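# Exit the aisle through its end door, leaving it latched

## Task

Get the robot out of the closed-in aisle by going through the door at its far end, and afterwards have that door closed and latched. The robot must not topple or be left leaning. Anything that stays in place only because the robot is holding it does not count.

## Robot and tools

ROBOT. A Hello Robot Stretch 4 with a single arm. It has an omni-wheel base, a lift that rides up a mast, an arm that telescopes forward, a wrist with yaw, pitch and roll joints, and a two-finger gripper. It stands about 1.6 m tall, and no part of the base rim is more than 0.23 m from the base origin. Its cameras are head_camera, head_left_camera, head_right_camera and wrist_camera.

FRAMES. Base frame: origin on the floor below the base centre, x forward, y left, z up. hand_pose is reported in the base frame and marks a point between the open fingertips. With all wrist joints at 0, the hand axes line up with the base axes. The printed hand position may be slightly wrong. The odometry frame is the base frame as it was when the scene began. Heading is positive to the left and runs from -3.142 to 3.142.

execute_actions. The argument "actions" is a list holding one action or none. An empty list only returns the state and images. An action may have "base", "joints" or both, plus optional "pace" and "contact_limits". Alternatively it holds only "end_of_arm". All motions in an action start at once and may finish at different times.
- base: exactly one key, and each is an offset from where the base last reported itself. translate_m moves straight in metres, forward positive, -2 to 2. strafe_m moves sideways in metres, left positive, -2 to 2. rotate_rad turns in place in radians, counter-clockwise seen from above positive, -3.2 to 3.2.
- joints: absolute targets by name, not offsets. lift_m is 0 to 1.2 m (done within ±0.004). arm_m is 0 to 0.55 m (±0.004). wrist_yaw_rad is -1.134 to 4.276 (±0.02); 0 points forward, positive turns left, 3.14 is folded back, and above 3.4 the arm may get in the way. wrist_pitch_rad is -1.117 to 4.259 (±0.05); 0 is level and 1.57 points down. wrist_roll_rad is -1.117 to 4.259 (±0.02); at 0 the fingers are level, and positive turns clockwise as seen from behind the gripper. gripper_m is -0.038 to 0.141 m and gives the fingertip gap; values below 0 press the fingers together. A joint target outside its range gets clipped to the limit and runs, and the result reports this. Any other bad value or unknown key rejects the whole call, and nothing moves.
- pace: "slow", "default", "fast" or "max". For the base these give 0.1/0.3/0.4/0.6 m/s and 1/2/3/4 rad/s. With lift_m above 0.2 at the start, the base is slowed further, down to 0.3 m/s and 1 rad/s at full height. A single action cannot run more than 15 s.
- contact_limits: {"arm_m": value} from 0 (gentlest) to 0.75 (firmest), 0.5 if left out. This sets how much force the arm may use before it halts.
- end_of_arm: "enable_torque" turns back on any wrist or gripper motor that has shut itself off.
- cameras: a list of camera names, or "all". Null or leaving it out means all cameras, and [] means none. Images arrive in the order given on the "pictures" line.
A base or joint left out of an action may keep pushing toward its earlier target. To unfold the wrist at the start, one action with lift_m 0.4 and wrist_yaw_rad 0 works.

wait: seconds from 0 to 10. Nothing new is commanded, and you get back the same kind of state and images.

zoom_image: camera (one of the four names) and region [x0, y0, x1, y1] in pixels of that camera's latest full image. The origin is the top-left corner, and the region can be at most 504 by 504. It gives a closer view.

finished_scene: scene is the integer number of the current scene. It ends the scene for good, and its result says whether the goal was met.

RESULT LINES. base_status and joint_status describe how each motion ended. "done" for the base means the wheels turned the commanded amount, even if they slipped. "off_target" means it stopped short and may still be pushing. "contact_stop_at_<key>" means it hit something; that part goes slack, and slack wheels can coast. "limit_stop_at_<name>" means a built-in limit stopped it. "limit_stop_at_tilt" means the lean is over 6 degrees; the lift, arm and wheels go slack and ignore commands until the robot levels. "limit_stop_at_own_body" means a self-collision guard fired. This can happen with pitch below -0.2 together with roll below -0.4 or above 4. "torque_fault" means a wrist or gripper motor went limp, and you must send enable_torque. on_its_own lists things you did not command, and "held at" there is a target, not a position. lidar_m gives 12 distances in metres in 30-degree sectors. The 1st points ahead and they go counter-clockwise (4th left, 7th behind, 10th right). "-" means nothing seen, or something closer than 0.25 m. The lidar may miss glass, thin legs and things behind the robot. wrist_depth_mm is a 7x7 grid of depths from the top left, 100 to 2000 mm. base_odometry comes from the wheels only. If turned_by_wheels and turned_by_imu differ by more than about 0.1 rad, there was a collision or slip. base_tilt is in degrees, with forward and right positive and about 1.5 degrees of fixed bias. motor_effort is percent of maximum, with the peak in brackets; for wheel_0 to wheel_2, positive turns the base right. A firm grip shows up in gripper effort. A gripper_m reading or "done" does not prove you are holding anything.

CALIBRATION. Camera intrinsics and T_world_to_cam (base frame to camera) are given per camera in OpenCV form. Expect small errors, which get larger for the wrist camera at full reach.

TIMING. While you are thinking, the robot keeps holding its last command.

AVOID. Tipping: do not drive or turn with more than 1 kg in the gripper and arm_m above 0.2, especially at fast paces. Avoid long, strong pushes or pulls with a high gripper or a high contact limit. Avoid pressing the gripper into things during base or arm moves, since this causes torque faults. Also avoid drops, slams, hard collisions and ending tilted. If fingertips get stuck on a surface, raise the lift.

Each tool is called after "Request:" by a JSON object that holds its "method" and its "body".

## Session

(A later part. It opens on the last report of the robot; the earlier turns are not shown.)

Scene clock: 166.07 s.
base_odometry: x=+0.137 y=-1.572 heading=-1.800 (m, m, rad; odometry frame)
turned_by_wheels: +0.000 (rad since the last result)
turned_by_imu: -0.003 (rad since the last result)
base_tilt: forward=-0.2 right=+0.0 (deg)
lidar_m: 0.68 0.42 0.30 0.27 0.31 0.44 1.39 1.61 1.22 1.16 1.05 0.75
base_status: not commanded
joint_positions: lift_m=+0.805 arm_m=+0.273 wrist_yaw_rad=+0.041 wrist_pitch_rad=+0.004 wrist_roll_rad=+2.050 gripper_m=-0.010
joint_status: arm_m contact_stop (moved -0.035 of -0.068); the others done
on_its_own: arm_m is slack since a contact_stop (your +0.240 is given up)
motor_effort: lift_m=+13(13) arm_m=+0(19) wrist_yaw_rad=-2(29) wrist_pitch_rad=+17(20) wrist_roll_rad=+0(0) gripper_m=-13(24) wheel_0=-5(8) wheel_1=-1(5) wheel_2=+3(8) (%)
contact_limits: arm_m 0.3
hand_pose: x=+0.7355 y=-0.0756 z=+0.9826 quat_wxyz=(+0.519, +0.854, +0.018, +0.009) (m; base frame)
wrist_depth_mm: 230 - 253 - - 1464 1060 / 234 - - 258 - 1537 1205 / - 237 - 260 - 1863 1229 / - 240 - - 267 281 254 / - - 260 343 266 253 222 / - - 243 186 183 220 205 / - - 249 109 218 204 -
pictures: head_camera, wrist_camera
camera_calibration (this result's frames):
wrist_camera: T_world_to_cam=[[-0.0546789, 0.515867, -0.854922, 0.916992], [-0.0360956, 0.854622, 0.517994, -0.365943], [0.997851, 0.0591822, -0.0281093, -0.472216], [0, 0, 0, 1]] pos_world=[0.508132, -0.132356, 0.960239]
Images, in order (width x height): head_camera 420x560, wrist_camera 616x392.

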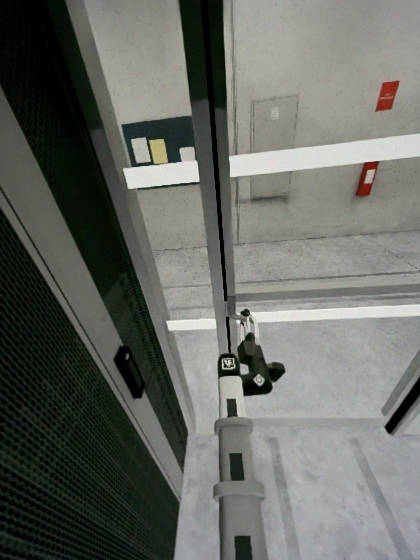

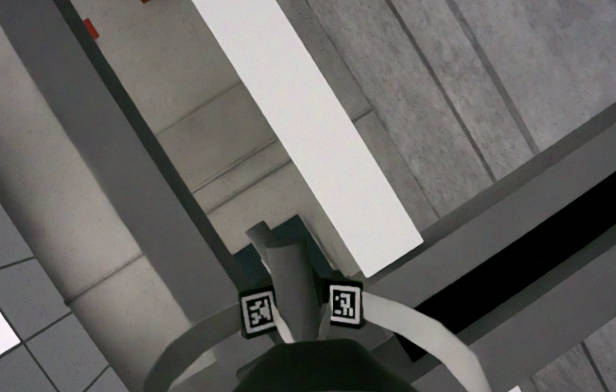

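Request:
{"method": "execute_actions", "body": {"actions": [{"joints":{"lift_m":0.787,"wrist_roll_rad":2.4,"wrist_yaw_rad":0.08,"arm_m":0.28},"pace":"slow","contact_limits":{"arm_m":0.3}}], "cameras": ["head_camera","wrist_camera"]}}

Scene clock: 180.70 s.
base_odometry: x=+0.137 y=-1.572 heading=-1.800 (m, m, rad; odometry frame)
turned_by_wheels: +0.000 (rad since the last result)
turned_by_imu: +0.000 (rad since the last result)
base_tilt: forward=-0.4 right=+0.0 (deg)
lidar_m: 0.67 0.42 0.29 0.25 0.29 0.44 1.43 1.62 1.23 1.15 1.01 0.76
base_status: not commanded
joint_positions: lift_m=+0.788 arm_m=+0.279 wrist_yaw_rad=+0.075 wrist_pitch_rad=+0.002 wrist_roll_rad=+2.399 gripper_m=-0.010
joint_status: all done
on_its_own: wrist_yaw_rad is at rest, and its effort (+15) is outside its rest range (-13 to +13)
motor_effort: lift_m=+12(14) arm_m=+6(7) wrist_yaw_rad=+15(23) wrist_pitch_rad=+22(23) wrist_roll_rad=+3(7) gripper_m=-8(11) wheel_0=-5(5) wheel_1=-1(0) wheel_2=-1(3) (%)
contact_limits: arm_m 0.3
hand_pose: x=+0.7441 y=-0.0656 z=+0.9652 quat_wxyz=(+0.363, +0.931, +0.035, +0.013) (m; base frame)
wrist_depth_mm: 232 238 - - 1756 1336 247 / - 238 - - - 259 245 / - - 246 - - 245 215 / 237 - - 254 258 223 200 / 223 251 - 257 245 207 204 / - 231 234 177 183 200 - / - - 237 109 199 201 254
pictures: head_camera, wrist_camera
camera_calibration (this result's frames):
wrist_camera: T_world_to_cam=[[-0.0898344, 0.774476, -0.626193, 0.719807], [-0.0484635, 0.624591, 0.779447, -0.623413], [0.994777, 0.100369, -0.0185759, -0.486108], [0, 0, 0, 1]] pos_world=[0.51802, -0.119305, 0.927625]
Images, in order (width x height): head_camera 420x560, wrist_camera 616x392.

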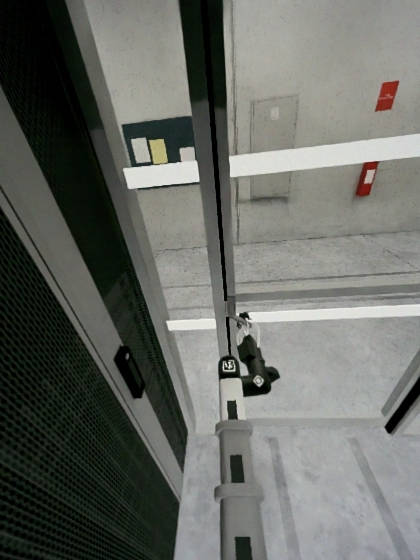

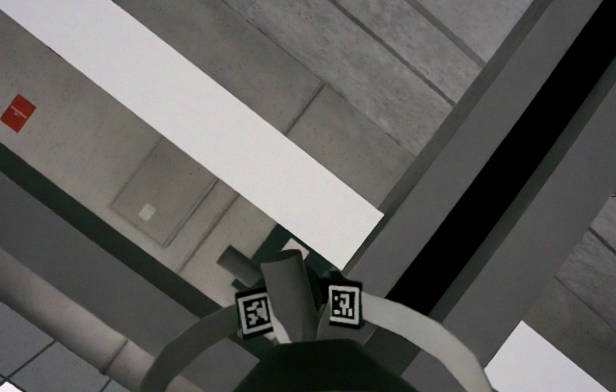

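Request:
{"method": "execute_actions", "body": {"actions": [{"joints":{"arm_m":0.33},"pace":"slow","contact_limits":{"arm_m":0.3}}], "cameras": ["head_camera","wrist_camera"]}}

Scene clock: 187.13 s.
base_odometry: x=+0.137 y=-1.572 heading=-1.801 (m, m, rad; odometry frame)
turned_by_wheels: -0.001 (rad since the last result)
turned_by_imu: +0.000 (rad since the last result)
base_tilt: forward=-0.4 right=+0.0 (deg)
lidar_m: 0.69 0.41 0.28 0.27 0.28 0.43 1.38 1.63 1.20 1.14 1.06 0.77
base_status: not commanded
joint_positions: lift_m=+0.788 arm_m=+0.328 wrist_yaw_rad=+0.068 wrist_pitch_rad=+0.005 wrist_roll_rad=+2.399 gripper_m=-0.010
joint_status: all done
on_its_own: wrist_yaw_rad is at rest, and its effort (+36) is outside its rest range (-13 to +13)
motor_effort: lift_m=+12(12) arm_m=+11(12) wrist_yaw_rad=+36(38) wrist_pitch_rad=+15(22) wrist_roll_rad=+3(2) gripper_m=-6(8) wheel_0=-4(5) wheel_1=+0(1) wheel_2=-11(11) (%)
contact_limits: arm_m 0.3
hand_pose: x=+0.7926 y=-0.0677 z=+0.9644 quat_wxyz=(+0.363, +0.931, +0.032, +0.010) (m; base frame)
wrist_depth_mm: 205 210 - - 1708 1366 227 / - 212 - - - 1464 223 / - - 219 - - 224 225 / - - - 228 245 222 175 / 198 - - 231 220 190 167 / 199 204 211 149 184 166 151 / - 205 211 109 192 151 -
pictures: head_camera, wrist_camera
camera_calibration (this result's frames):
wrist_camera: T_world_to_cam=[[-0.0858673, 0.775143, -0.625924, 0.72196], [-0.0420766, 0.624862, 0.7796, -0.624364], [0.995418, 0.0932789, -0.0210399, -0.532771], [0, 0, 0, 1]] pos_world=[0.566052, -0.119784, 0.927437]
Images, in order (width x height): head_camera 420x560, wrist_camera 616x392.

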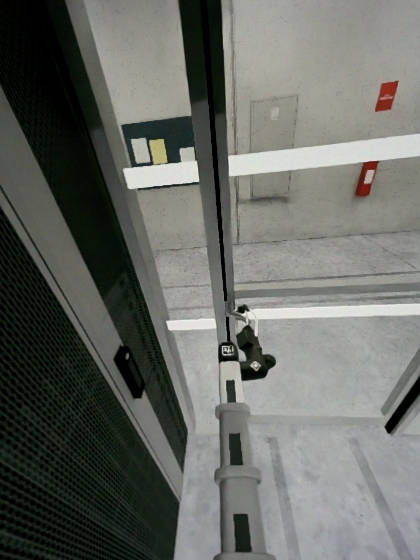

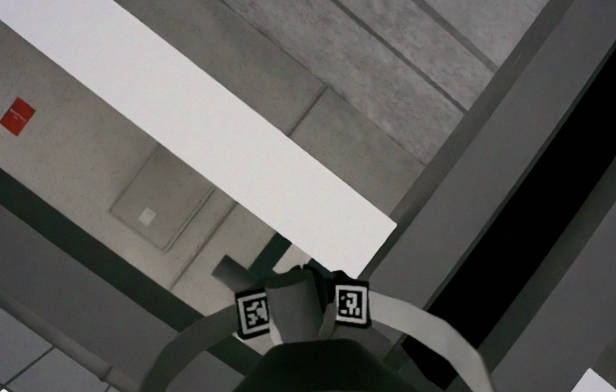

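Request:
{"method": "execute_actions", "body": {"actions": [{"joints":{"arm_m":0.40},"pace":"slow","contact_limits":{"arm_m":0.35}}], "cameras": ["head_camera","wrist_camera"]}}

Scene clock: 196.37 s.
base_odometry: x=+0.137 y=-1.572 heading=-1.801 (m, m, rad; odometry frame)
turned_by_wheels: +0.000 (rad since the last result)
turned_by_imu: +0.001 (rad since the last result)
base_tilt: forward=-0.2 right=+0.1 (deg)
lidar_m: 0.69 0.43 0.29 0.26 0.29 0.43 1.37 1.61 1.21 1.16 1.05 0.85
base_status: not commanded
joint_positions: lift_m=+0.788 arm_m=+0.398 wrist_yaw_rad=+0.064 wrist_pitch_rad=+0.005 wrist_roll_rad=+2.399 gripper_m=-0.010
joint_status: all done
on_its_own: wrist_yaw_rad is at rest, and its effort (+47) is outside its rest range (-13 to +13)
motor_effort: lift_m=+12(12) arm_m=+12(12) wrist_yaw_rad=+47(47) wrist_pitch_rad=+14(15) wrist_roll_rad=+1(1) gripper_m=-6(5) wheel_0=-4(4) wheel_1=+0(0) wheel_2=-11(11) (%)
contact_limits: arm_m 0.35
hand_pose: x=+0.8623 y=-0.0689 z=+0.9643 quat_wxyz=(+0.363, +0.931, +0.031, +0.009) (m; base frame)
wrist_depth_mm: 191 198 - - 1708 1366 226 / - 200 213 - - 257 227 / - - 212 - - 226 1537 / - - - 224 239 227 - / 190 - - 231 225 - 170 / 190 199 187 151 185 - 151 / - 199 211 109 - 145 -
pictures: head_camera, wrist_camera
camera_calibration (this result's frames):
wrist_camera: T_world_to_cam=[[-0.0830219, 0.775464, -0.62591, 0.726335], [-0.0392103, 0.62505, 0.7796, -0.623046], [0.995776, 0.0892659, -0.0214866, -0.602209], [0, 0, 0, 1]] pos_world=[0.635537, -0.120056, 0.927407]
Images, in order (width x height): head_camera 420x560, wrist_camera 616x392.

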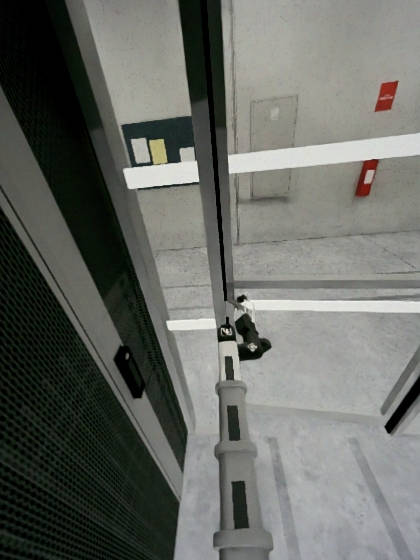

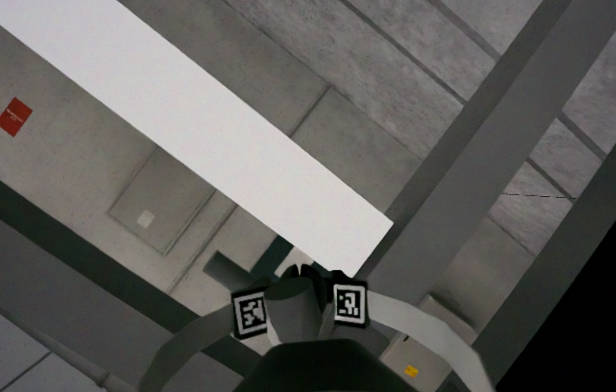

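Request:
{"method": "execute_actions", "body": {"actions": [{"joints":{"gripper_m":0.05,"wrist_roll_rad":1.57,"lift_m":0.834,"wrist_yaw_rad":0.12},"pace":"slow"}], "cameras": ["head_camera","wrist_camera"]}}

Scene clock: 239.63 s.
base_odometry: x=+0.137 y=-1.572 heading=-1.801 (m, m, rad; odometry frame)
turned_by_wheels: +0.000 (rad since the last result)
turned_by_imu: -0.008 (rad since the last result)
base_tilt: forward=-0.3 right=+0.2 (deg)
lidar_m: 0.70 0.43 0.30 0.28 0.32 0.44 1.44 1.60 1.22 1.14 1.06 0.86
base_status: not commanded
joint_positions: lift_m=+0.834 arm_m=+0.398 wrist_yaw_rad=+0.108 wrist_pitch_rad=+0.024 wrist_roll_rad=+1.571 gripper_m=+0.050
joint_status: all done
on_its_own: wrist_yaw_rad is at rest, and its effort (+35) is outside its rest range (-13 to +13); wrist_pitch_rad is at rest, and its effort (-41) is outside its rest range (-23 to +23)
motor_effort: lift_m=+24(24) arm_m=+11(11) wrist_yaw_rad=+35(75) wrist_pitch_rad=-41(42) wrist_roll_rad=-1(6) gripper_m=+0(5) wheel_0=-5(9) wheel_1=-1(3) wheel_2=-14(18) (%)
hand_pose: x=+0.8651 y=-0.0559 z=+1.0047 quat_wxyz=(+0.707, +0.705, +0.047, +0.029) (m; base frame)
wrist_depth_mm: - - 184 - 206 1661 1229 / - - 190 - 214 1708 1281 / - - 196 - 221 1708 1308 / - - 203 - 229 1756 1336 / - - 211 216 237 1708 1229 / - 248 215 151 188 233 236 / 219 222 216 109 233 931 1366
pictures: head_camera, wrist_camera
camera_calibration (this result's frames):
wrist_camera: T_world_to_cam=[[-0.0613295, 0.0587887, -0.996385, 1.05519], [-0.108996, 0.991899, 0.065233, 0.136046], [0.992148, 0.112603, -0.054425, -0.567754], [0, 0, 0, 1]] pos_world=[0.642839, -0.133046, 1.0116]
Images, in order (width x height): head_camera 420x560, wrist_camera 616x392.

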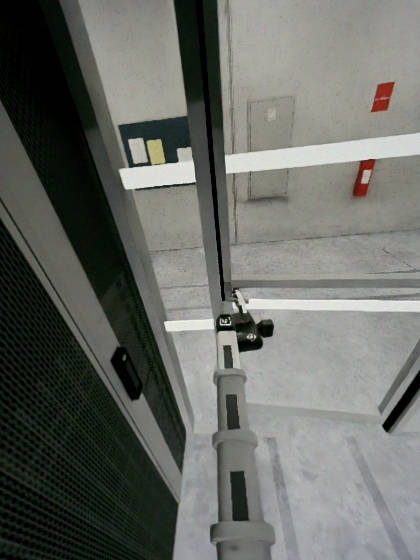

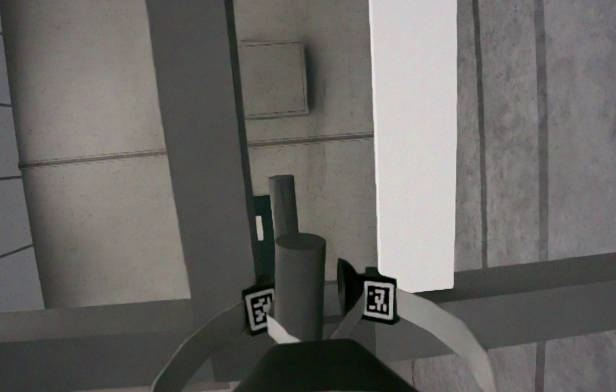

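Request:
{"method": "execute_actions", "body": {"actions": [{"base":{"strafe_m":-0.09},"joints":{"arm_m":0.385,"wrist_yaw_rad":0.15,"lift_m":0.828},"pace":"slow"}], "cameras": ["head_camera","wrist_camera"]}}

Scene clock: 264.37 s.
base_odometry: x=+0.050 y=-1.551 heading=-1.798 (m, m, rad; odometry frame)
turned_by_wheels: +0.003 (rad since the last result)
turned_by_imu: +0.007 (rad since the last result)
base_tilt: forward=-0.2 right=+0.0 (deg)
lidar_m: 0.69 0.54 0.40 0.38 0.38 0.56 1.78 1.53 1.10 1.03 1.03 0.81
base_status: done
joint_positions: lift_m=+0.828 arm_m=+0.385 wrist_yaw_rad=+0.170 wrist_pitch_rad=+0.017 wrist_roll_rad=+1.570 gripper_m=+0.050
joint_status: wrist_yaw_rad off_target (ended at +0.170, target +0.150); the others done
on_its_own: wrist_yaw_rad is at rest, and its effort (-58) is outside its rest range (-13 to +13)
motor_effort: lift_m=+17(24) arm_m=+1(7) wrist_yaw_rad=-58(60) wrist_pitch_rad=-19(42) wrist_roll_rad=+0(2) gripper_m=+1(0) wheel_0=+22(24) wheel_1=+10(4) wheel_2=+5(13) (%)
hand_pose: x=+0.8548 y=-0.0373 z=+1.0016 quat_wxyz=(+0.705, +0.704, +0.066, +0.054) (m; base frame)
wrist_depth_mm: - - 174 - 195 1576 1255 / - - 182 - 204 1618 1255 / - - 189 - 213 1661 1308 / - - 198 - 225 1708 1366 / - - 208 - 236 1863 1366 / - - 216 206 191 1708 1281 / - - 230 109 255 249 254
pictures: head_camera, wrist_camera
camera_calibration (this result's frames):
wrist_camera: T_world_to_cam=[[-0.0573332, 0.0555876, -0.996806, 1.04719], [-0.171124, 0.983125, 0.0646671, 0.170048], [0.98358, 0.174285, -0.0468534, -0.557759], [0, 0, 0, 1]] pos_world=[0.637739, -0.128181, 1.00672]
Images, in order (width x height): head_camera 420x560, wrist_camera 616x392.

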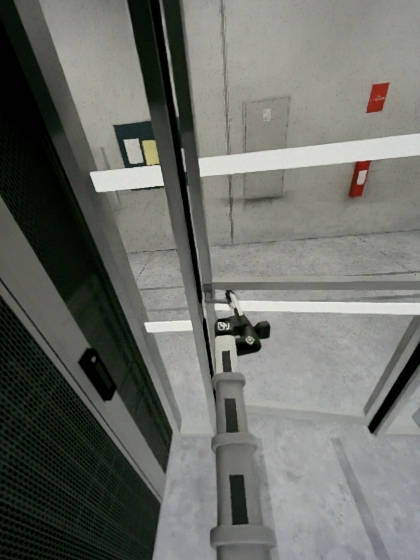

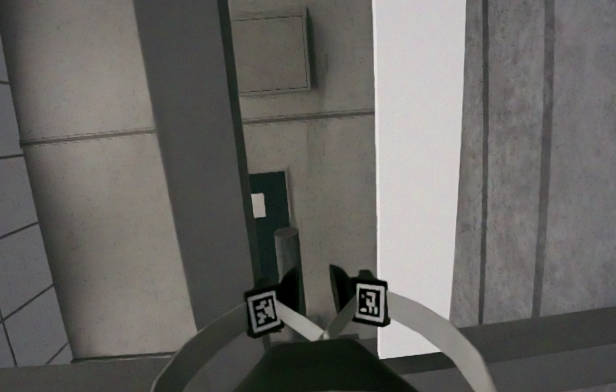

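Request:
{"method": "execute_actions", "body": {"actions": [{"joints":{"arm_m":0.36,"wrist_yaw_rad":0.15,"gripper_m":0.0},"pace":"slow"}], "cameras": ["head_camera","wrist_camera"]}}

Scene clock: 275.30 s.
base_odometry: x=+0.050 y=-1.551 heading=-1.800 (m, m, rad; odometry frame)
turned_by_wheels: -0.002 (rad since the last result)
turned_by_imu: -0.001 (rad since the last result)
base_tilt: forward=-0.4 right=+0.0 (deg)
lidar_m: 0.68 0.56 0.39 0.37 0.41 0.56 1.73 1.53 1.07 1.06 1.06 0.79
base_status: not commanded
joint_positions: lift_m=+0.828 arm_m=+0.360 wrist_yaw_rad=+0.154 wrist_pitch_rad=+0.014 wrist_roll_rad=+1.570 gripper_m=+0.000
joint_status: all done
motor_effort: lift_m=+17(17) arm_m=+0(6) wrist_yaw_rad=-12(59) wrist_pitch_rad=-11(28) wrist_roll_rad=-1(1) gripper_m=-6(4) wheel_0=+9(22) wheel_1=+6(10) wheel_2=+1(5) (%)
hand_pose: x=+0.8293 y=-0.0421 z=+1.0024 quat_wxyz=(+0.706, +0.704, +0.059, +0.050) (m; base frame)
wrist_depth_mm: - - 180 - 199 1576 1281 / - - 185 - 206 1537 1336 / - - 191 - 215 1576 1336 / - - 199 - 224 1661 1366 / - - 208 - 233 1708 1397 / - - 211 204 188 1921 1397 / - - 223 109 253 253 266
pictures: head_camera, wrist_camera
camera_calibration (this result's frames):
wrist_camera: T_world_to_cam=[[-0.0533707, 0.0569764, -0.996948, 1.04375], [-0.155507, 0.985716, 0.0646594, 0.15751], [0.986392, 0.158484, -0.0437481, -0.537896], [0, 0, 0, 1]] pos_world=[0.610776, -0.129482, 1.00685]
Images, in order (width x height): head_camera 420x560, wrist_camera 616x392.

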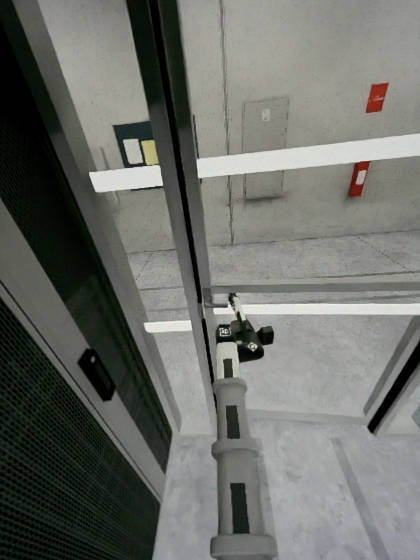

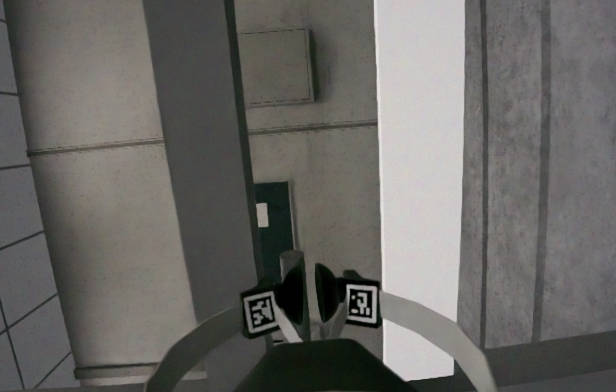

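Request:
{"method": "execute_actions", "body": {"actions": [{"base":{"strafe_m":-0.2},"joints":{"wrist_yaw_rad":0.25,"arm_m":0.38},"pace":"slow"}], "cameras": ["head_camera","wrist_camera"]}}

Scene clock: 292.43 s.
base_odometry: x=-0.145 y=-1.506 heading=-1.797 (m, m, rad; odometry frame)
turned_by_wheels: +0.003 (rad since the last result)
turned_by_imu: +0.075 (rad since the last result)
base_tilt: forward=-0.3 right=+0.2 (deg)
lidar_m: 0.76 0.71 0.58 0.55 0.60 0.94 2.60 1.16 0.92 0.88 0.89 0.81
base_status: done
joint_positions: lift_m=+0.828 arm_m=+0.378 wrist_yaw_rad=+0.274 wrist_pitch_rad=+0.013 wrist_roll_rad=+1.570 gripper_m=+0.000
joint_status: wrist_yaw_rad off_target (ended at +0.274, target +0.250); the others done
on_its_own: wrist_yaw_rad is at rest, and its effort (-68) is outside its rest range (-13 to +13)
motor_effort: lift_m=+17(17) arm_m=+11(14) wrist_yaw_rad=-68(68) wrist_pitch_rad=-9(10) wrist_roll_rad=+0(1) gripper_m=-4(7) wheel_0=+24(26) wheel_1=+10(7) wheel_2=+5(16) (%)
hand_pose: x=+0.8504 y=-0.0062 z=+1.0026 quat_wxyz=(+0.701, +0.700, +0.101, +0.092) (m; base frame)
wrist_depth_mm: - 146 159 - 171 171 1229 / - 158 160 - 183 185 1308 / - - 170 - 198 1537 1308 / - - 183 - 215 1576 1366 / - - 198 - 236 1808 1397 / - - 210 201 186 1808 1366 / - - 236 109 272 1661 1336
pictures: head_camera, wrist_camera
camera_calibration (this result's frames):
wrist_camera: T_world_to_cam=[[-0.0591169, 0.0503824, -0.996979, 1.04791], [-0.272212, 0.960063, 0.0646579, 0.224413], [0.96042, 0.275212, -0.0430413, -0.542297], [0, 0, 0, 1]] pos_world=[0.64387, -0.119, 1.00689]
Images, in order (width x height): head_camera 420x560, wrist_camera 616x392.

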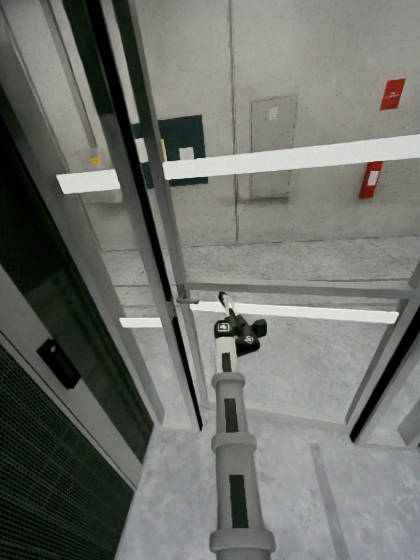

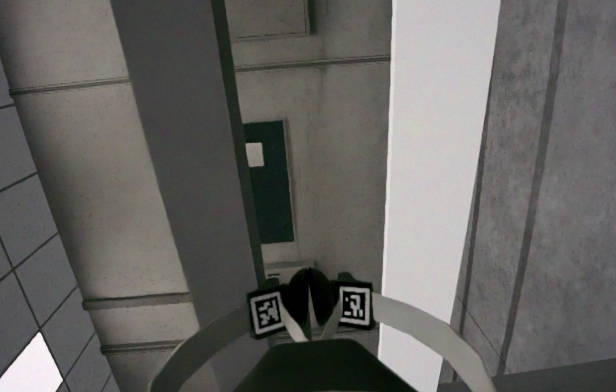

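Request:
{"method": "execute_actions", "body": {"actions": [{"joints":{"wrist_yaw_rad":0.27,"arm_m":0.54},"pace":"slow"}], "cameras": ["head_camera","wrist_camera"]}}

Scene clock: 335.97 s.
base_odometry: x=-0.145 y=-1.506 heading=-1.800 (m, m, rad; odometry frame)
turned_by_wheels: -0.003 (rad since the last result)
turned_by_imu: -0.002 (rad since the last result)
base_tilt: forward=-0.2 right=+0.0 (deg)
lidar_m: 0.76 0.74 0.57 0.54 0.61 0.91 2.66 1.17 0.91 0.87 0.91 0.89
base_status: not commanded
joint_positions: lift_m=+0.828 arm_m=+0.538 wrist_yaw_rad=+0.265 wrist_pitch_rad=+0.013 wrist_roll_rad=+1.570 gripper_m=+0.000
joint_status: all done
on_its_own: wrist_yaw_rad is at rest, and its effort (+15) is outside its rest range (-13 to +13)
motor_effort: lift_m=+17(17) arm_m=+13(15) wrist_yaw_rad=+15(64) wrist_pitch_rad=-9(8) wrist_roll_rad=-1(1) gripper_m=-1(4) wheel_0=+5(24) wheel_1=+3(10) wheel_2=-10(10) (%)
hand_pose: x=+1.0099 y=-0.0088 z=+1.0027 quat_wxyz=(+0.702, +0.700, +0.098, +0.089) (m; base frame)
wrist_depth_mm: - 119 - - - 144 1255 / - 130 146 - - 158 1308 / - 147 152 - - 180 1336 / - - 168 - 205 1576 1308 / - - 187 - 236 1756 1366 / - - 204 201 185 1921 1366 / - - 248 109 307 314 320
pictures: head_camera, wrist_camera
camera_calibration (this result's frames):
wrist_camera: T_world_to_cam=[[-0.0585276, 0.0509429, -0.996985, 1.05694], [-0.263692, 0.962438, 0.0646575, 0.261831], [0.96283, 0.266681, -0.0428959, -0.697472], [0, 0, 0, 1]] pos_world=[0.802449, -0.119837, 1.0069]
Images, in order (width x height): head_camera 420x560, wrist_camera 616x392.

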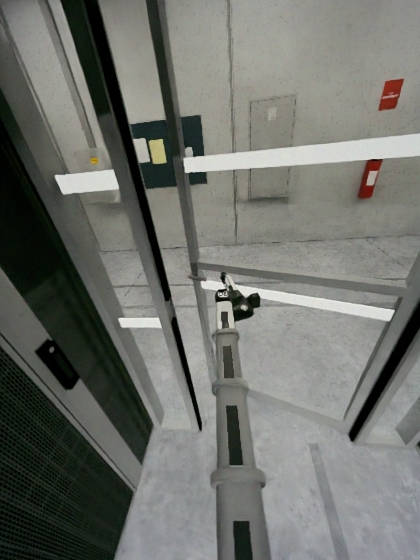

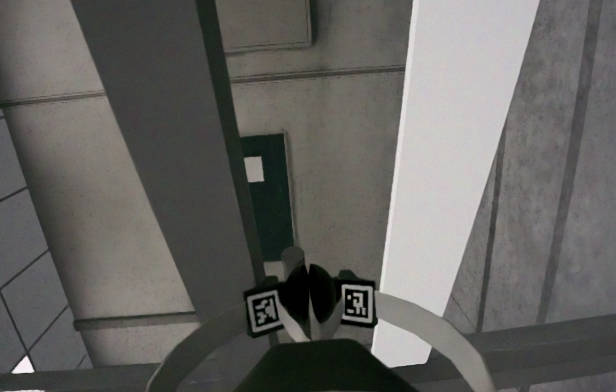

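Request:
{"method": "execute_actions", "body": {"actions": [{"joints":{"wrist_pitch_rad":0.7,"wrist_yaw_rad":0.2},"pace":"slow"}], "cameras": ["head_camera","wrist_camera"]}}

Scene clock: 374.90 s.
base_odometry: x=-0.145 y=-1.506 heading=-1.799 (m, m, rad; odometry frame)
turned_by_wheels: +0.002 (rad since the last result)
turned_by_imu: +0.006 (rad since the last result)
base_tilt: forward=-0.3 right=+0.0 (deg)
lidar_m: 0.77 0.73 0.56 0.56 0.60 0.90 2.63 1.19 0.91 0.86 0.92 0.86
base_status: not commanded
joint_positions: lift_m=+0.828 arm_m=+0.539 wrist_yaw_rad=+0.205 wrist_pitch_rad=+0.710 wrist_roll_rad=+1.570 gripper_m=+0.000
joint_status: all done
on_its_own: wrist_yaw_rad is at rest, and its effort (-15) is outside its rest range (-13 to +13); wrist_pitch_rad is at rest, and its effort (-31) is outside its rest range (-23 to +23)
motor_effort: lift_m=+17(17) arm_m=+6(13) wrist_yaw_rad=-15(40) wrist_pitch_rad=-31(38) wrist_roll_rad=+1(0) gripper_m=-4(4) wheel_0=+10(12) wheel_1=+5(7) wheel_2=+1(10) (%)
hand_pose: x=+0.9417 y=-0.0410 z=+0.8183 quat_wxyz=(+0.685, +0.634, +0.313, -0.177) (m; base frame)
wrist_depth_mm: - 109 1661 1397 1118 904 778 / - 117 1661 1397 1118 891 798 / - 125 1808 1464 1138 917 788 / - 136 1863 1464 1138 931 768 / - 148 - 1430 1160 960 788 / - 161 - 193 185 768 809 / 158 176 991 109 477 904 820
pictures: head_camera, wrist_camera
camera_calibration (this result's frames):
wrist_camera: T_world_to_cam=[[-0.672474, -0.0743374, -0.736378, 1.23054], [-0.16466, 0.985035, 0.0509312, 0.205656], [0.721571, 0.155502, -0.674651, 0.108449], [0, 0, 0, 1]] pos_world=[0.783113, -0.127967, 0.968829]
Images, in order (width x height): head_camera 420x560, wrist_camera 616x392.

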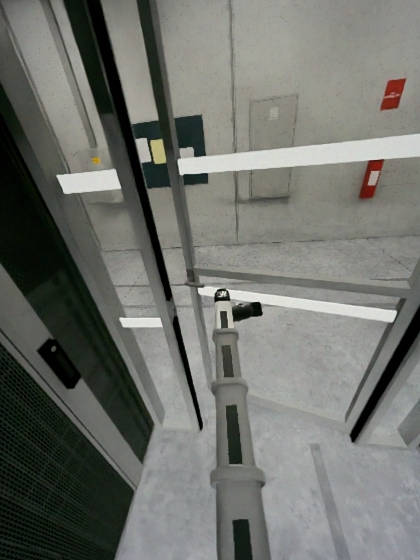

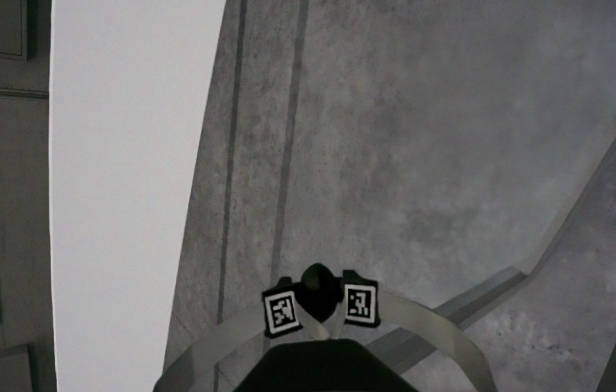

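Manageable. Continue.

Request:
{"method": "execute_actions", "body": {"actions": [{"joints":{"wrist_pitch_rad":1.5,"wrist_yaw_rad":0.0},"pace":"slow"}], "cameras": ["head_camera","head_left_camera","wrist_camera"]}}

Scene clock: 379.40 s.
base_odometry: x=-0.145 y=-1.506 heading=-1.800 (m, m, rad; odometry frame)
turned_by_wheels: -0.001 (rad since the last result)
turned_by_imu: +0.000 (rad since the last result)
base_tilt: forward=-0.3 right=+0.1 (deg)
lidar_m: 0.78 0.68 0.57 0.55 0.59 0.95 2.62 1.18 0.91 0.87 0.90 0.80
base_status: not commanded
joint_positions: lift_m=+0.828 arm_m=+0.539 wrist_yaw_rad=+0.000 wrist_pitch_rad=+1.500 wrist_roll_rad=+1.570 gripper_m=+0.000
joint_status: all done
motor_effort: lift_m=+17(17) arm_m=+5(6) wrist_yaw_rad=-1(29) wrist_pitch_rad=-1(30) wrist_roll_rad=+1(0) gripper_m=-6(4) wheel_0=+2(12) wheel_1=+0(6) wheel_2=+1(1) (%)
hand_pose: x=+0.7305 y=-0.0874 z=+0.7186 quat_wxyz=(+0.518, +0.517, +0.482, -0.482) (m; base frame)
wrist_depth_mm: 1008 991 960 946 931 931 917 / 976 976 976 946 931 917 917 / 976 976 960 960 931 917 917 / 991 991 960 931 946 931 831 / 991 960 960 946 931 931 768 / 976 960 960 193 183 917 931 / 1008 976 615 109 917 917 904
pictures: head_camera, head_left_camera, wrist_camera
camera_calibration (this result's frames):
wrist_camera: T_world_to_cam=[[-0.997151, 0.063767, -0.0402833, 0.760634], [0.0634994, 0.997951, 0.00788814, 0.0870139], [0.0407037, 0.00530771, -0.999157, 0.9183], [0, 0, 0, 1]] pos_world=[0.715563, -0.140213, 0.947481]
Images, in order (width x height): head_camera 420x560, head_left_camera 420x672, wrist_camera 616x392.

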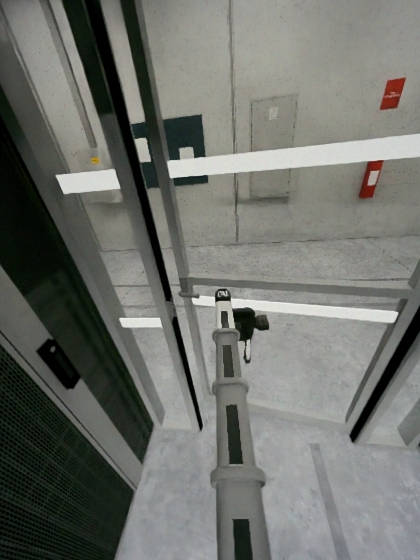

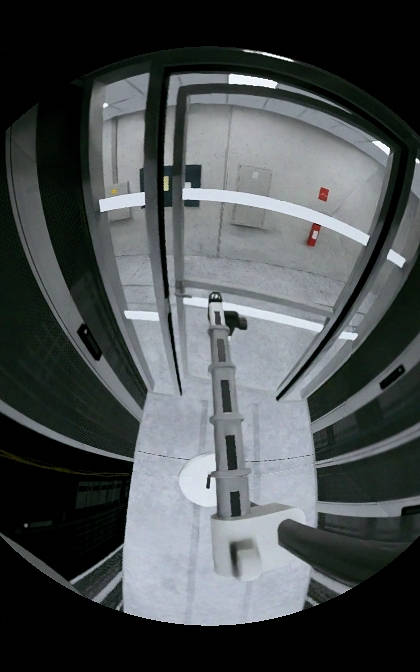

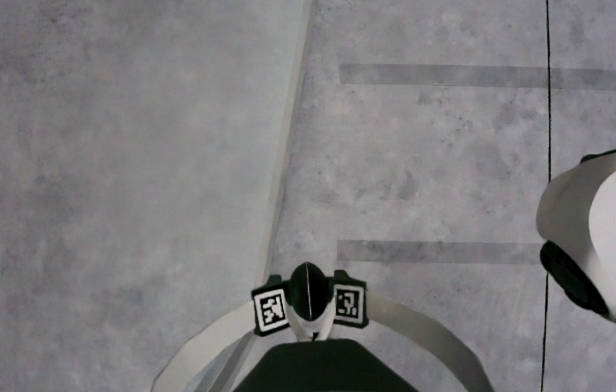

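Request:
{"method": "execute_actions", "body": {"actions": [{"base":{"strafe_m":-0.1},"pace":"slow"}], "cameras": ["head_camera"]}}

Request:
{"method": "execute_actions", "body": {"actions": [{"base":{"rotate_rad":-0.1},"pace":"slow"}], "cameras": ["head_camera","head_left_camera"]}}

Scene clock: 390.97 s.
base_odometry: x=-0.242 y=-1.483 heading=-1.798 (m, m, rad; odometry frame)
turned_by_wheels: +0.002 (rad since the last result)
turned_by_imu: +0.004 (rad since the last result)
base_tilt: forward=-0.2 right=+0.1 (deg)
lidar_m: 0.72 0.72 0.67 0.65 0.71 1.08 2.36 1.06 0.80 0.78 0.85 0.75
base_status: done
joint_positions: lift_m=+0.828 arm_m=+0.539 wrist_yaw_rad=-0.004 wrist_pitch_rad=+1.514 wrist_roll_rad=+1.568 gripper_m=+0.000
joint_status: not commanded
on_its_own: wrist_pitch_rad is at rest, and its effort (-42) is outside its rest range (-23 to +23)
motor_effort: lift_m=+17(17) arm_m=+5(5) wrist_yaw_rad=+13(13) wrist_pitch_rad=-42(42) wrist_roll_rad=+4(4) gripper_m=-8(10) wheel_0=+17(18) wheel_1=+6(5) wheel_2=+0(0) (%)
hand_pose: x=+0.7259 y=-0.0875 z=+0.7183 quat_wxyz=(+0.513, +0.514, +0.485, -0.486) (m; base frame)
wrist_depth_mm: 946 960 946 960 931 931 931 / 976 960 960 931 946 946 917 / 976 946 946 960 917 931 917 / 976 960 960 946 960 917 778 / 976 946 946 931 931 931 750 / 960 976 946 193 186 917 904 / 960 960 931 109 946 946 917
pictures: head_camera
Images, in order (width x height): head_camera 420x560.

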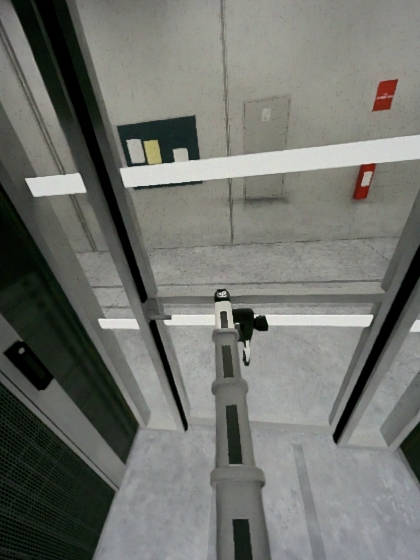

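Scene clock: 391.87 s.
base_odometry: x=-0.242 y=-1.483 heading=-1.897 (m, m, rad; odometry frame)
turned_by_wheels: -0.099 (rad since the last result)
turned_by_imu: -0.100 (rad since the last result)
base_tilt: forward=-0.4 right=+0.0 (deg)
lidar_m: 0.71 0.71 0.70 0.66 0.69 0.98 2.76 1.16 0.83 0.79 0.84 0.78
base_status: done
joint_positions: lift_m=+0.828 arm_m=+0.539 wrist_yaw_rad=-0.002 wrist_pitch_rad=+1.506 wrist_roll_rad=+1.569 gripper_m=+0.000
joint_status: not commanded
motor_effort: lift_m=+17(17) arm_m=+6(6) wrist_yaw_rad=+6(13) wrist_pitch_rad=-17(42) wrist_roll_rad=+3(4) gripper_m=-6(10) wheel_0=+6(16) wheel_1=+3(19) wheel_2=+3(9) (%)
hand_pose: x=+0.7285 y=-0.0875 z=+0.7185 quat_wxyz=(+0.516, +0.516, +0.483, -0.484) (m; base frame)
wrist_depth_mm: 991 976 946 931 946 946 917 / 991 960 946 946 946 931 904 / 991 946 946 931 946 917 917 / 991 976 976 960 931 904 798 / 991 960 960 946 917 931 778 / 976 976 960 192 186 917 891 / 976 960 931 109 931 917 904
pictures: head_camera, head_left_camera
Images, in order (width x height): head_camera 420x560, head_left_camera 420x672.

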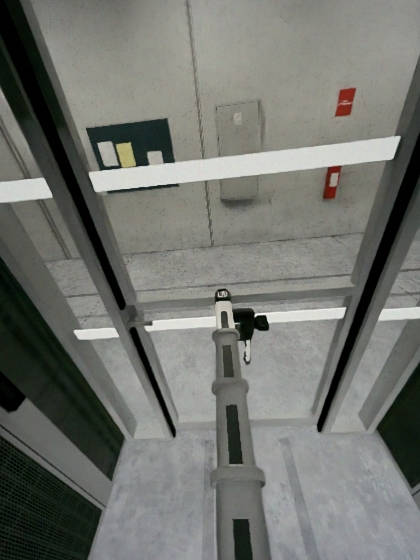

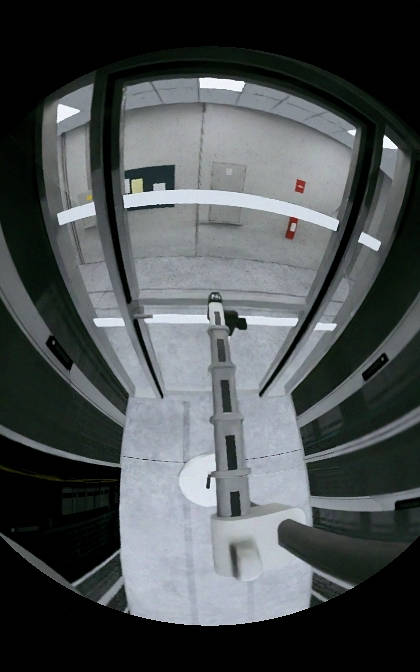

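Request:
{"method": "execute_actions", "body": {"actions": [{"base":{"translate_m":0.08},"pace":"slow"}], "cameras": ["head_camera","wrist_camera"]}}

Scene clock: 400.60 s.
torque_fault: wrist_pitch_rad switched itself off since the last result.
base_odometry: x=-0.239 y=-1.465 heading=-2.007 (m, m, rad; odometry frame)
turned_by_wheels: -0.110 (rad since the last result)
turned_by_imu: -0.061 (rad since the last result)
base_tilt: forward=-0.3 right=+0.0 (deg)
lidar_m: 0.74 0.77 0.71 0.63 0.66 0.91 2.26 1.23 0.85 0.80 0.85 0.82
base_status: translate_m contact_stop (by the wheels' count: -0.018 of +0.080)
joint_positions: lift_m=+0.828 arm_m=+0.539 wrist_yaw_rad=+0.000 wrist_pitch_rad=+1.598 wrist_roll_rad=+1.570 gripper_m=+0.000
joint_status: not commanded
on_its_own: the wheels are slack since a contact_stop; wrist_pitch_rad is off since a torque_fault, until you send "end_of_arm": "enable_torque" (your +1.500 is given up)
motor_effort: lift_m=+18(26) arm_m=+3(16) wrist_yaw_rad=+0(55) wrist_pitch_rad=-1(100) wrist_roll_rad=+1(4) gripper_m=-5(13) wheel_0=+0(10) wheel_1=+0(6) wheel_2=+0(34) (%)
hand_pose: x=+0.7024 y=-0.0874 z=+0.7178 quat_wxyz=(+0.493, +0.493, +0.507, -0.507) (m; base frame)
wrist_depth_mm: 891 917 715 946 960 960 976 / 931 946 946 946 946 976 991 / 946 917 917 946 960 960 976 / 917 931 931 931 960 976 759 / 904 946 931 931 946 960 759 / 917 917 960 193 183 960 798 / 904 931 917 109 946 976 976
pictures: head_camera, wrist_camera
camera_calibration (this result's frames):
wrist_camera: T_world_to_cam=[[-0.996238, 0.064457, 0.057928, 0.661491], [0.0646558, 0.997906, 0.00156215, 0.0925378], [-0.0577061, 0.00530166, -0.99832, 0.987195], [0, 0, 0, 1]] pos_world=[0.709987, -0.140216, 0.947072]
Images, in order (width x height): head_camera 420x560, wrist_camera 616x392.

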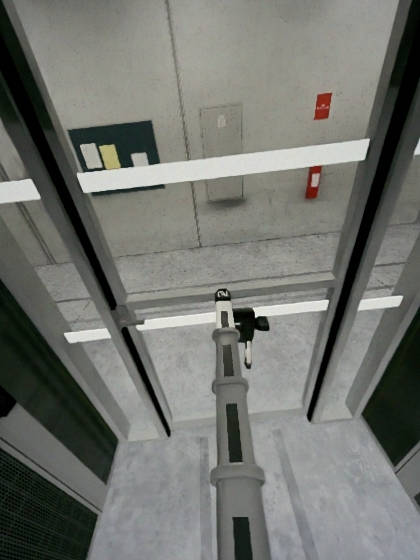

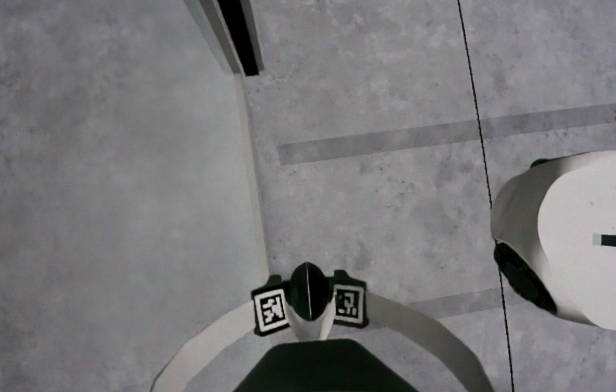

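Request:
{"method": "execute_actions", "body": {"actions": [{"end_of_arm":"enable_torque"}], "cameras": []}}

Request:
{"method": "execute_actions", "body": {"actions": [{"base":{"translate_m":-0.05},"joints":{"arm_m":0.1}}], "cameras": []}}

Request:
{"method": "execute_actions", "body": {"actions": [{"base":{"strafe_m":0.3},"joints":{"wrist_pitch_rad":0.012,"wrist_yaw_rad":0.05,"wrist_roll_rad":1.57,"gripper_m":0.08,"lift_m":0.834}}]}}

Scene clock: 508.17 s.
base_odometry: x=-0.239 y=-1.465 heading=-2.007 (m, m, rad; odometry frame)
turned_by_wheels: +0.000 (rad since the last result)
turned_by_imu: +0.001 (rad since the last result)
base_tilt: forward=-0.3 right=+0.0 (deg)
lidar_m: 0.75 0.75 0.69 0.64 0.66 0.91 2.22 1.26 0.87 0.80 0.83 0.82
base_status: not commanded
joint_positions: lift_m=+0.828 arm_m=+0.539 wrist_yaw_rad=+0.000 wrist_pitch_rad=+1.598 wrist_roll_rad=+1.570 gripper_m=+0.000
joint_status: not commanded
end_of_arm: enable_torque: each motor that was off is on again
on_its_own: wrist_pitch_rad is held at +1.598, not at your +1.500, since a torque_fault; the wheels are slack since a contact_stop
motor_effort: lift_m=+18(18) arm_m=+3(3) wrist_yaw_rad=+0(0) wrist_pitch_rad=-1(1) wrist_roll_rad=+0(0) gripper_m=-7(9) wheel_0=+0(0) wheel_1=+0(0) wheel_2=+0(0) (%)
hand_pose: x=+0.7024 y=-0.0874 z=+0.7178 quat_wxyz=(+0.493, +0.493, +0.507, -0.507) (m; base frame)
wrist_depth_mm: 917 931 707 946 976 991 991 / 931 931 946 960 946 960 976 / 931 917 931 946 976 960 976 / 904 917 917 946 960 960 759 / 917 931 917 946 960 946 750 / 917 931 931 193 182 976 788 / 904 917 931 109 946 960 960
pictures: none
No camera images: the call's "cameras" was empty. Leave "cameras" out to get every camera's image.

Scene clock: 510.57 s.
base_odometry: x=-0.218 y=-1.420 heading=-2.007 (m, m, rad; odometry frame)
turned_by_wheels: +0.000 (rad since the last result)
turned_by_imu: +0.000 (rad since the last result)
base_tilt: forward=-0.4 right=+0.0 (deg)
lidar_m: 0.80 0.79 0.69 0.63 0.66 0.87 2.21 1.25 0.83 0.79 0.81 0.86
base_status: done
joint_positions: lift_m=+0.828 arm_m=+0.101 wrist_yaw_rad=+0.000 wrist_pitch_rad=+1.598 wrist_roll_rad=+1.570 gripper_m=+0.000
joint_status: all done
on_its_own: wrist_pitch_rad is held at +1.598, not at your +1.500, since a torque_fault
motor_effort: lift_m=+18(18) arm_m=-5(6) wrist_yaw_rad=+0(1) wrist_pitch_rad=-1(0) wrist_roll_rad=-1(0) gripper_m=-4(6) wheel_0=-2(10) wheel_1=-2(3) wheel_2=+0(12) (%)
hand_pose: x=+0.2638 y=-0.0874 z=+0.7178 quat_wxyz=(+0.493, +0.493, +0.507, -0.507) (m; base frame)
wrist_depth_mm: 904 931 960 946 946 976 976 / 831 931 931 946 960 960 976 / 917 917 931 960 976 976 960 / 891 946 946 931 732 750 508 / 891 931 931 931 732 741 976 / 866 931 931 193 183 750 960 / 866 904 904 109 946 960 976
pictures: none
No camera images: the call's "cameras" was empty. Leave "cameras" out to get every camera's image.

Scene clock: 512.90 s.
base_odometry: x=+0.054 y=-1.547 heading=-2.008 (m, m, rad; odometry frame)
turned_by_wheels: +0.000 (rad since the last result)
turned_by_imu: +0.001 (rad since the last result)
base_tilt: forward=-0.6 right=+0.1 (deg)
lidar_m: 0.71 0.55 0.36 0.32 0.34 0.49 1.18 1.75 1.20 1.09 1.14 0.84
base_status: done
joint_positions: lift_m=+0.834 arm_m=+0.101 wrist_yaw_rad=+0.050 wrist_pitch_rad=+0.015 wrist_roll_rad=+1.570 gripper_m=+0.080
joint_status: all done
motor_effort: lift_m=+20(22) arm_m=-5(5) wrist_yaw_rad=+1(3) wrist_pitch_rad=-8(13) wrist_roll_rad=-1(2) gripper_m=-2(4) wheel_0=-1(10) wheel_1=+0(13) wheel_2=+0(0) (%)
hand_pose: x=+0.5642 y=-0.0730 z=+1.0079 quat_wxyz=(+0.707, +0.706, +0.023, +0.012) (m; base frame)
wrist_depth_mm: - - - - - 1756 1255 / - - - - - 1808 1308 / - - - - - 1863 1336 / - - - - - 1921 1397 / - - - - - 1983 1336 / - - 198 569 200 1808 1255 / - 469 473 109 480 452 449
pictures: head_camera, head_left_camera, head_right_camera, wrist_camera
camera_calibration (this result's frames):
wrist_camera: T_world_to_cam=[[-0.0482383, 0.0621132, -0.996903, 1.03423], [-0.0520569, 0.996552, 0.0646103, 0.0887901], [0.997478, 0.0550124, -0.0448386, -0.284044], [0, 0, 0, 1]] pos_world=[0.33784, -0.137098, 1.01256]
Images, in order (width x height): head_camera 420x560, head_left_camera 420x672, head_right_camera 420x672, wrist_camera 616x392.

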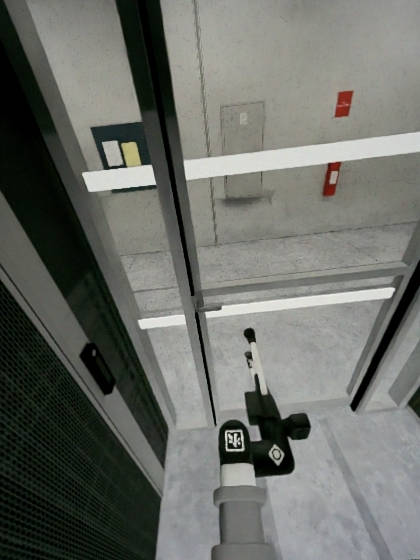

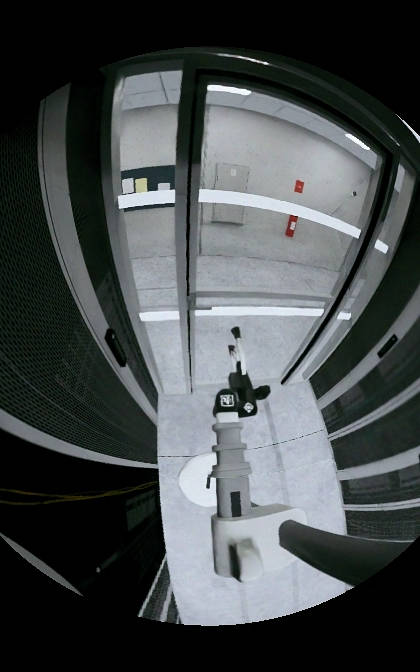

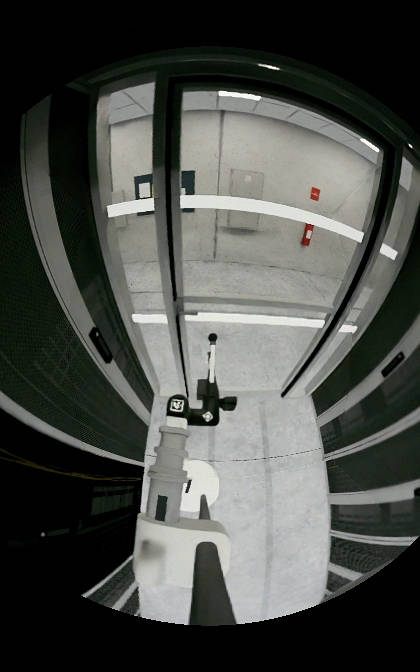

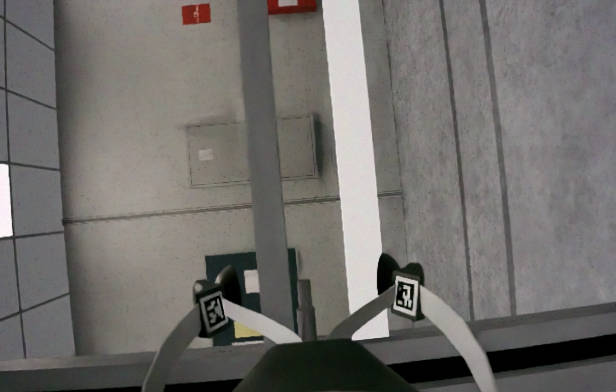

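Request:
{"method": "execute_actions", "body": {"actions": [{"base":{"rotate_rad":0.1},"joints":{"arm_m":0.17,"wrist_yaw_rad":0.1}}], "cameras": ["head_camera","wrist_camera"]}}

Scene clock: 527.40 s.
base_odometry: x=+0.054 y=-1.547 heading=-1.908 (m, m, rad; odometry frame)
turned_by_wheels: +0.100 (rad since the last result)
turned_by_imu: +0.102 (rad since the last result)
base_tilt: forward=-0.3 right=+0.0 (deg)
lidar_m: 0.71 0.50 0.37 0.34 0.34 0.53 2.14 1.53 1.14 1.10 1.09 0.82
base_status: done
joint_positions: lift_m=+0.834 arm_m=+0.169 wrist_yaw_rad=+0.100 wrist_pitch_rad=+0.014 wrist_roll_rad=+1.570 gripper_m=+0.080
joint_status: all done
motor_effort: lift_m=+20(20) arm_m=+5(7) wrist_yaw_rad=+0(5) wrist_pitch_rad=-8(8) wrist_roll_rad=-2(1) gripper_m=-1(4) wheel_0=-1(7) wheel_1=-2(5) wheel_2=-2(7) (%)
hand_pose: x=+0.6357 y=-0.0582 z=+1.0080 quat_wxyz=(+0.707, +0.706, +0.040, +0.030) (m; base frame)
wrist_depth_mm: - - - - - 1808 1255 / - - - - - 1808 1308 / - - - - - 1921 1308 / - - - - - 1983 1336 / - - - 439 421 1708 449 / 404 402 198 399 200 382 384 / 368 357 359 109 366 373 1308
pictures: head_camera, wrist_camera
camera_calibration (this result's frames):
wrist_camera: T_world_to_cam=[[-0.0510222, 0.0596427, -0.996915, 1.03848], [-0.101992, 0.992685, 0.0646095, 0.109317], [0.993476, 0.104974, -0.0445659, -0.350977], [0, 0, 0, 1]] pos_world=[0.412823, -0.133612, 1.01257]
Images, in order (width x height): head_camera 420x560, wrist_camera 616x392.

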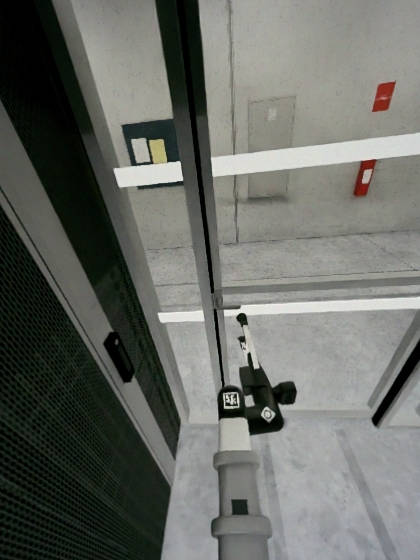

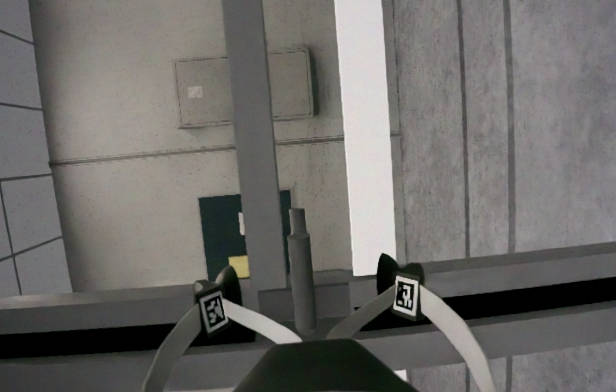

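Request:
{"method": "execute_actions", "body": {"actions": [{"joints":{"arm_m":0.285,"wrist_yaw_rad":0.18},"contact_limits":{"arm_m":0.2}}], "cameras": ["wrist_camera"]}}

Scene clock: 537.57 s.
base_odometry: x=+0.054 y=-1.547 heading=-1.908 (m, m, rad; odometry frame)
turned_by_wheels: +0.000 (rad since the last result)
turned_by_imu: +0.001 (rad since the last result)
base_tilt: forward=-0.3 right=+0.1 (deg)
lidar_m: 0.74 0.46 0.33 0.33 0.38 0.52 1.85 1.53 1.13 1.11 1.11 0.79
base_status: not commanded
joint_positions: lift_m=+0.834 arm_m=+0.284 wrist_yaw_rad=+0.180 wrist_pitch_rad=+0.014 wrist_roll_rad=+1.570 gripper_m=+0.080
joint_status: all done
motor_effort: lift_m=+20(20) arm_m=+5(6) wrist_yaw_rad=+0(7) wrist_pitch_rad=-7(8) wrist_roll_rad=-2(3) gripper_m=-2(1) wheel_0=-1(1) wheel_1=-2(2) wheel_2=-2(3) (%)
contact_limits: arm_m 0.2
hand_pose: x=+0.7544 y=-0.0344 z=+1.0080 quat_wxyz=(+0.705, +0.703, +0.069, +0.059) (m; base frame)
wrist_depth_mm: - - 247 - 267 1808 1255 / - - 254 - 276 1808 1308 / - - 263 - 285 1921 1336 / - - 271 - 294 1921 1366 / - - - 330 304 1756 1255 / 301 294 198 227 200 294 297 / 286 272 267 109 265 255 259
pictures: wrist_camera
camera_calibration (this result's frames):
wrist_camera: T_world_to_cam=[[-0.0555326, 0.0553948, -0.996919, 1.04641], [-0.180927, 0.981372, 0.0646093, 0.156959], [0.981927, 0.183958, -0.0444757, -0.460063], [0, 0, 0, 1]] pos_world=[0.538257, -0.127368, 1.01258]
Images, in order (width x height): wrist_camera 616x392.

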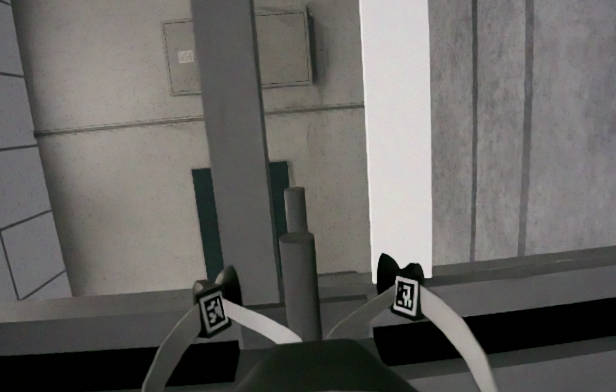

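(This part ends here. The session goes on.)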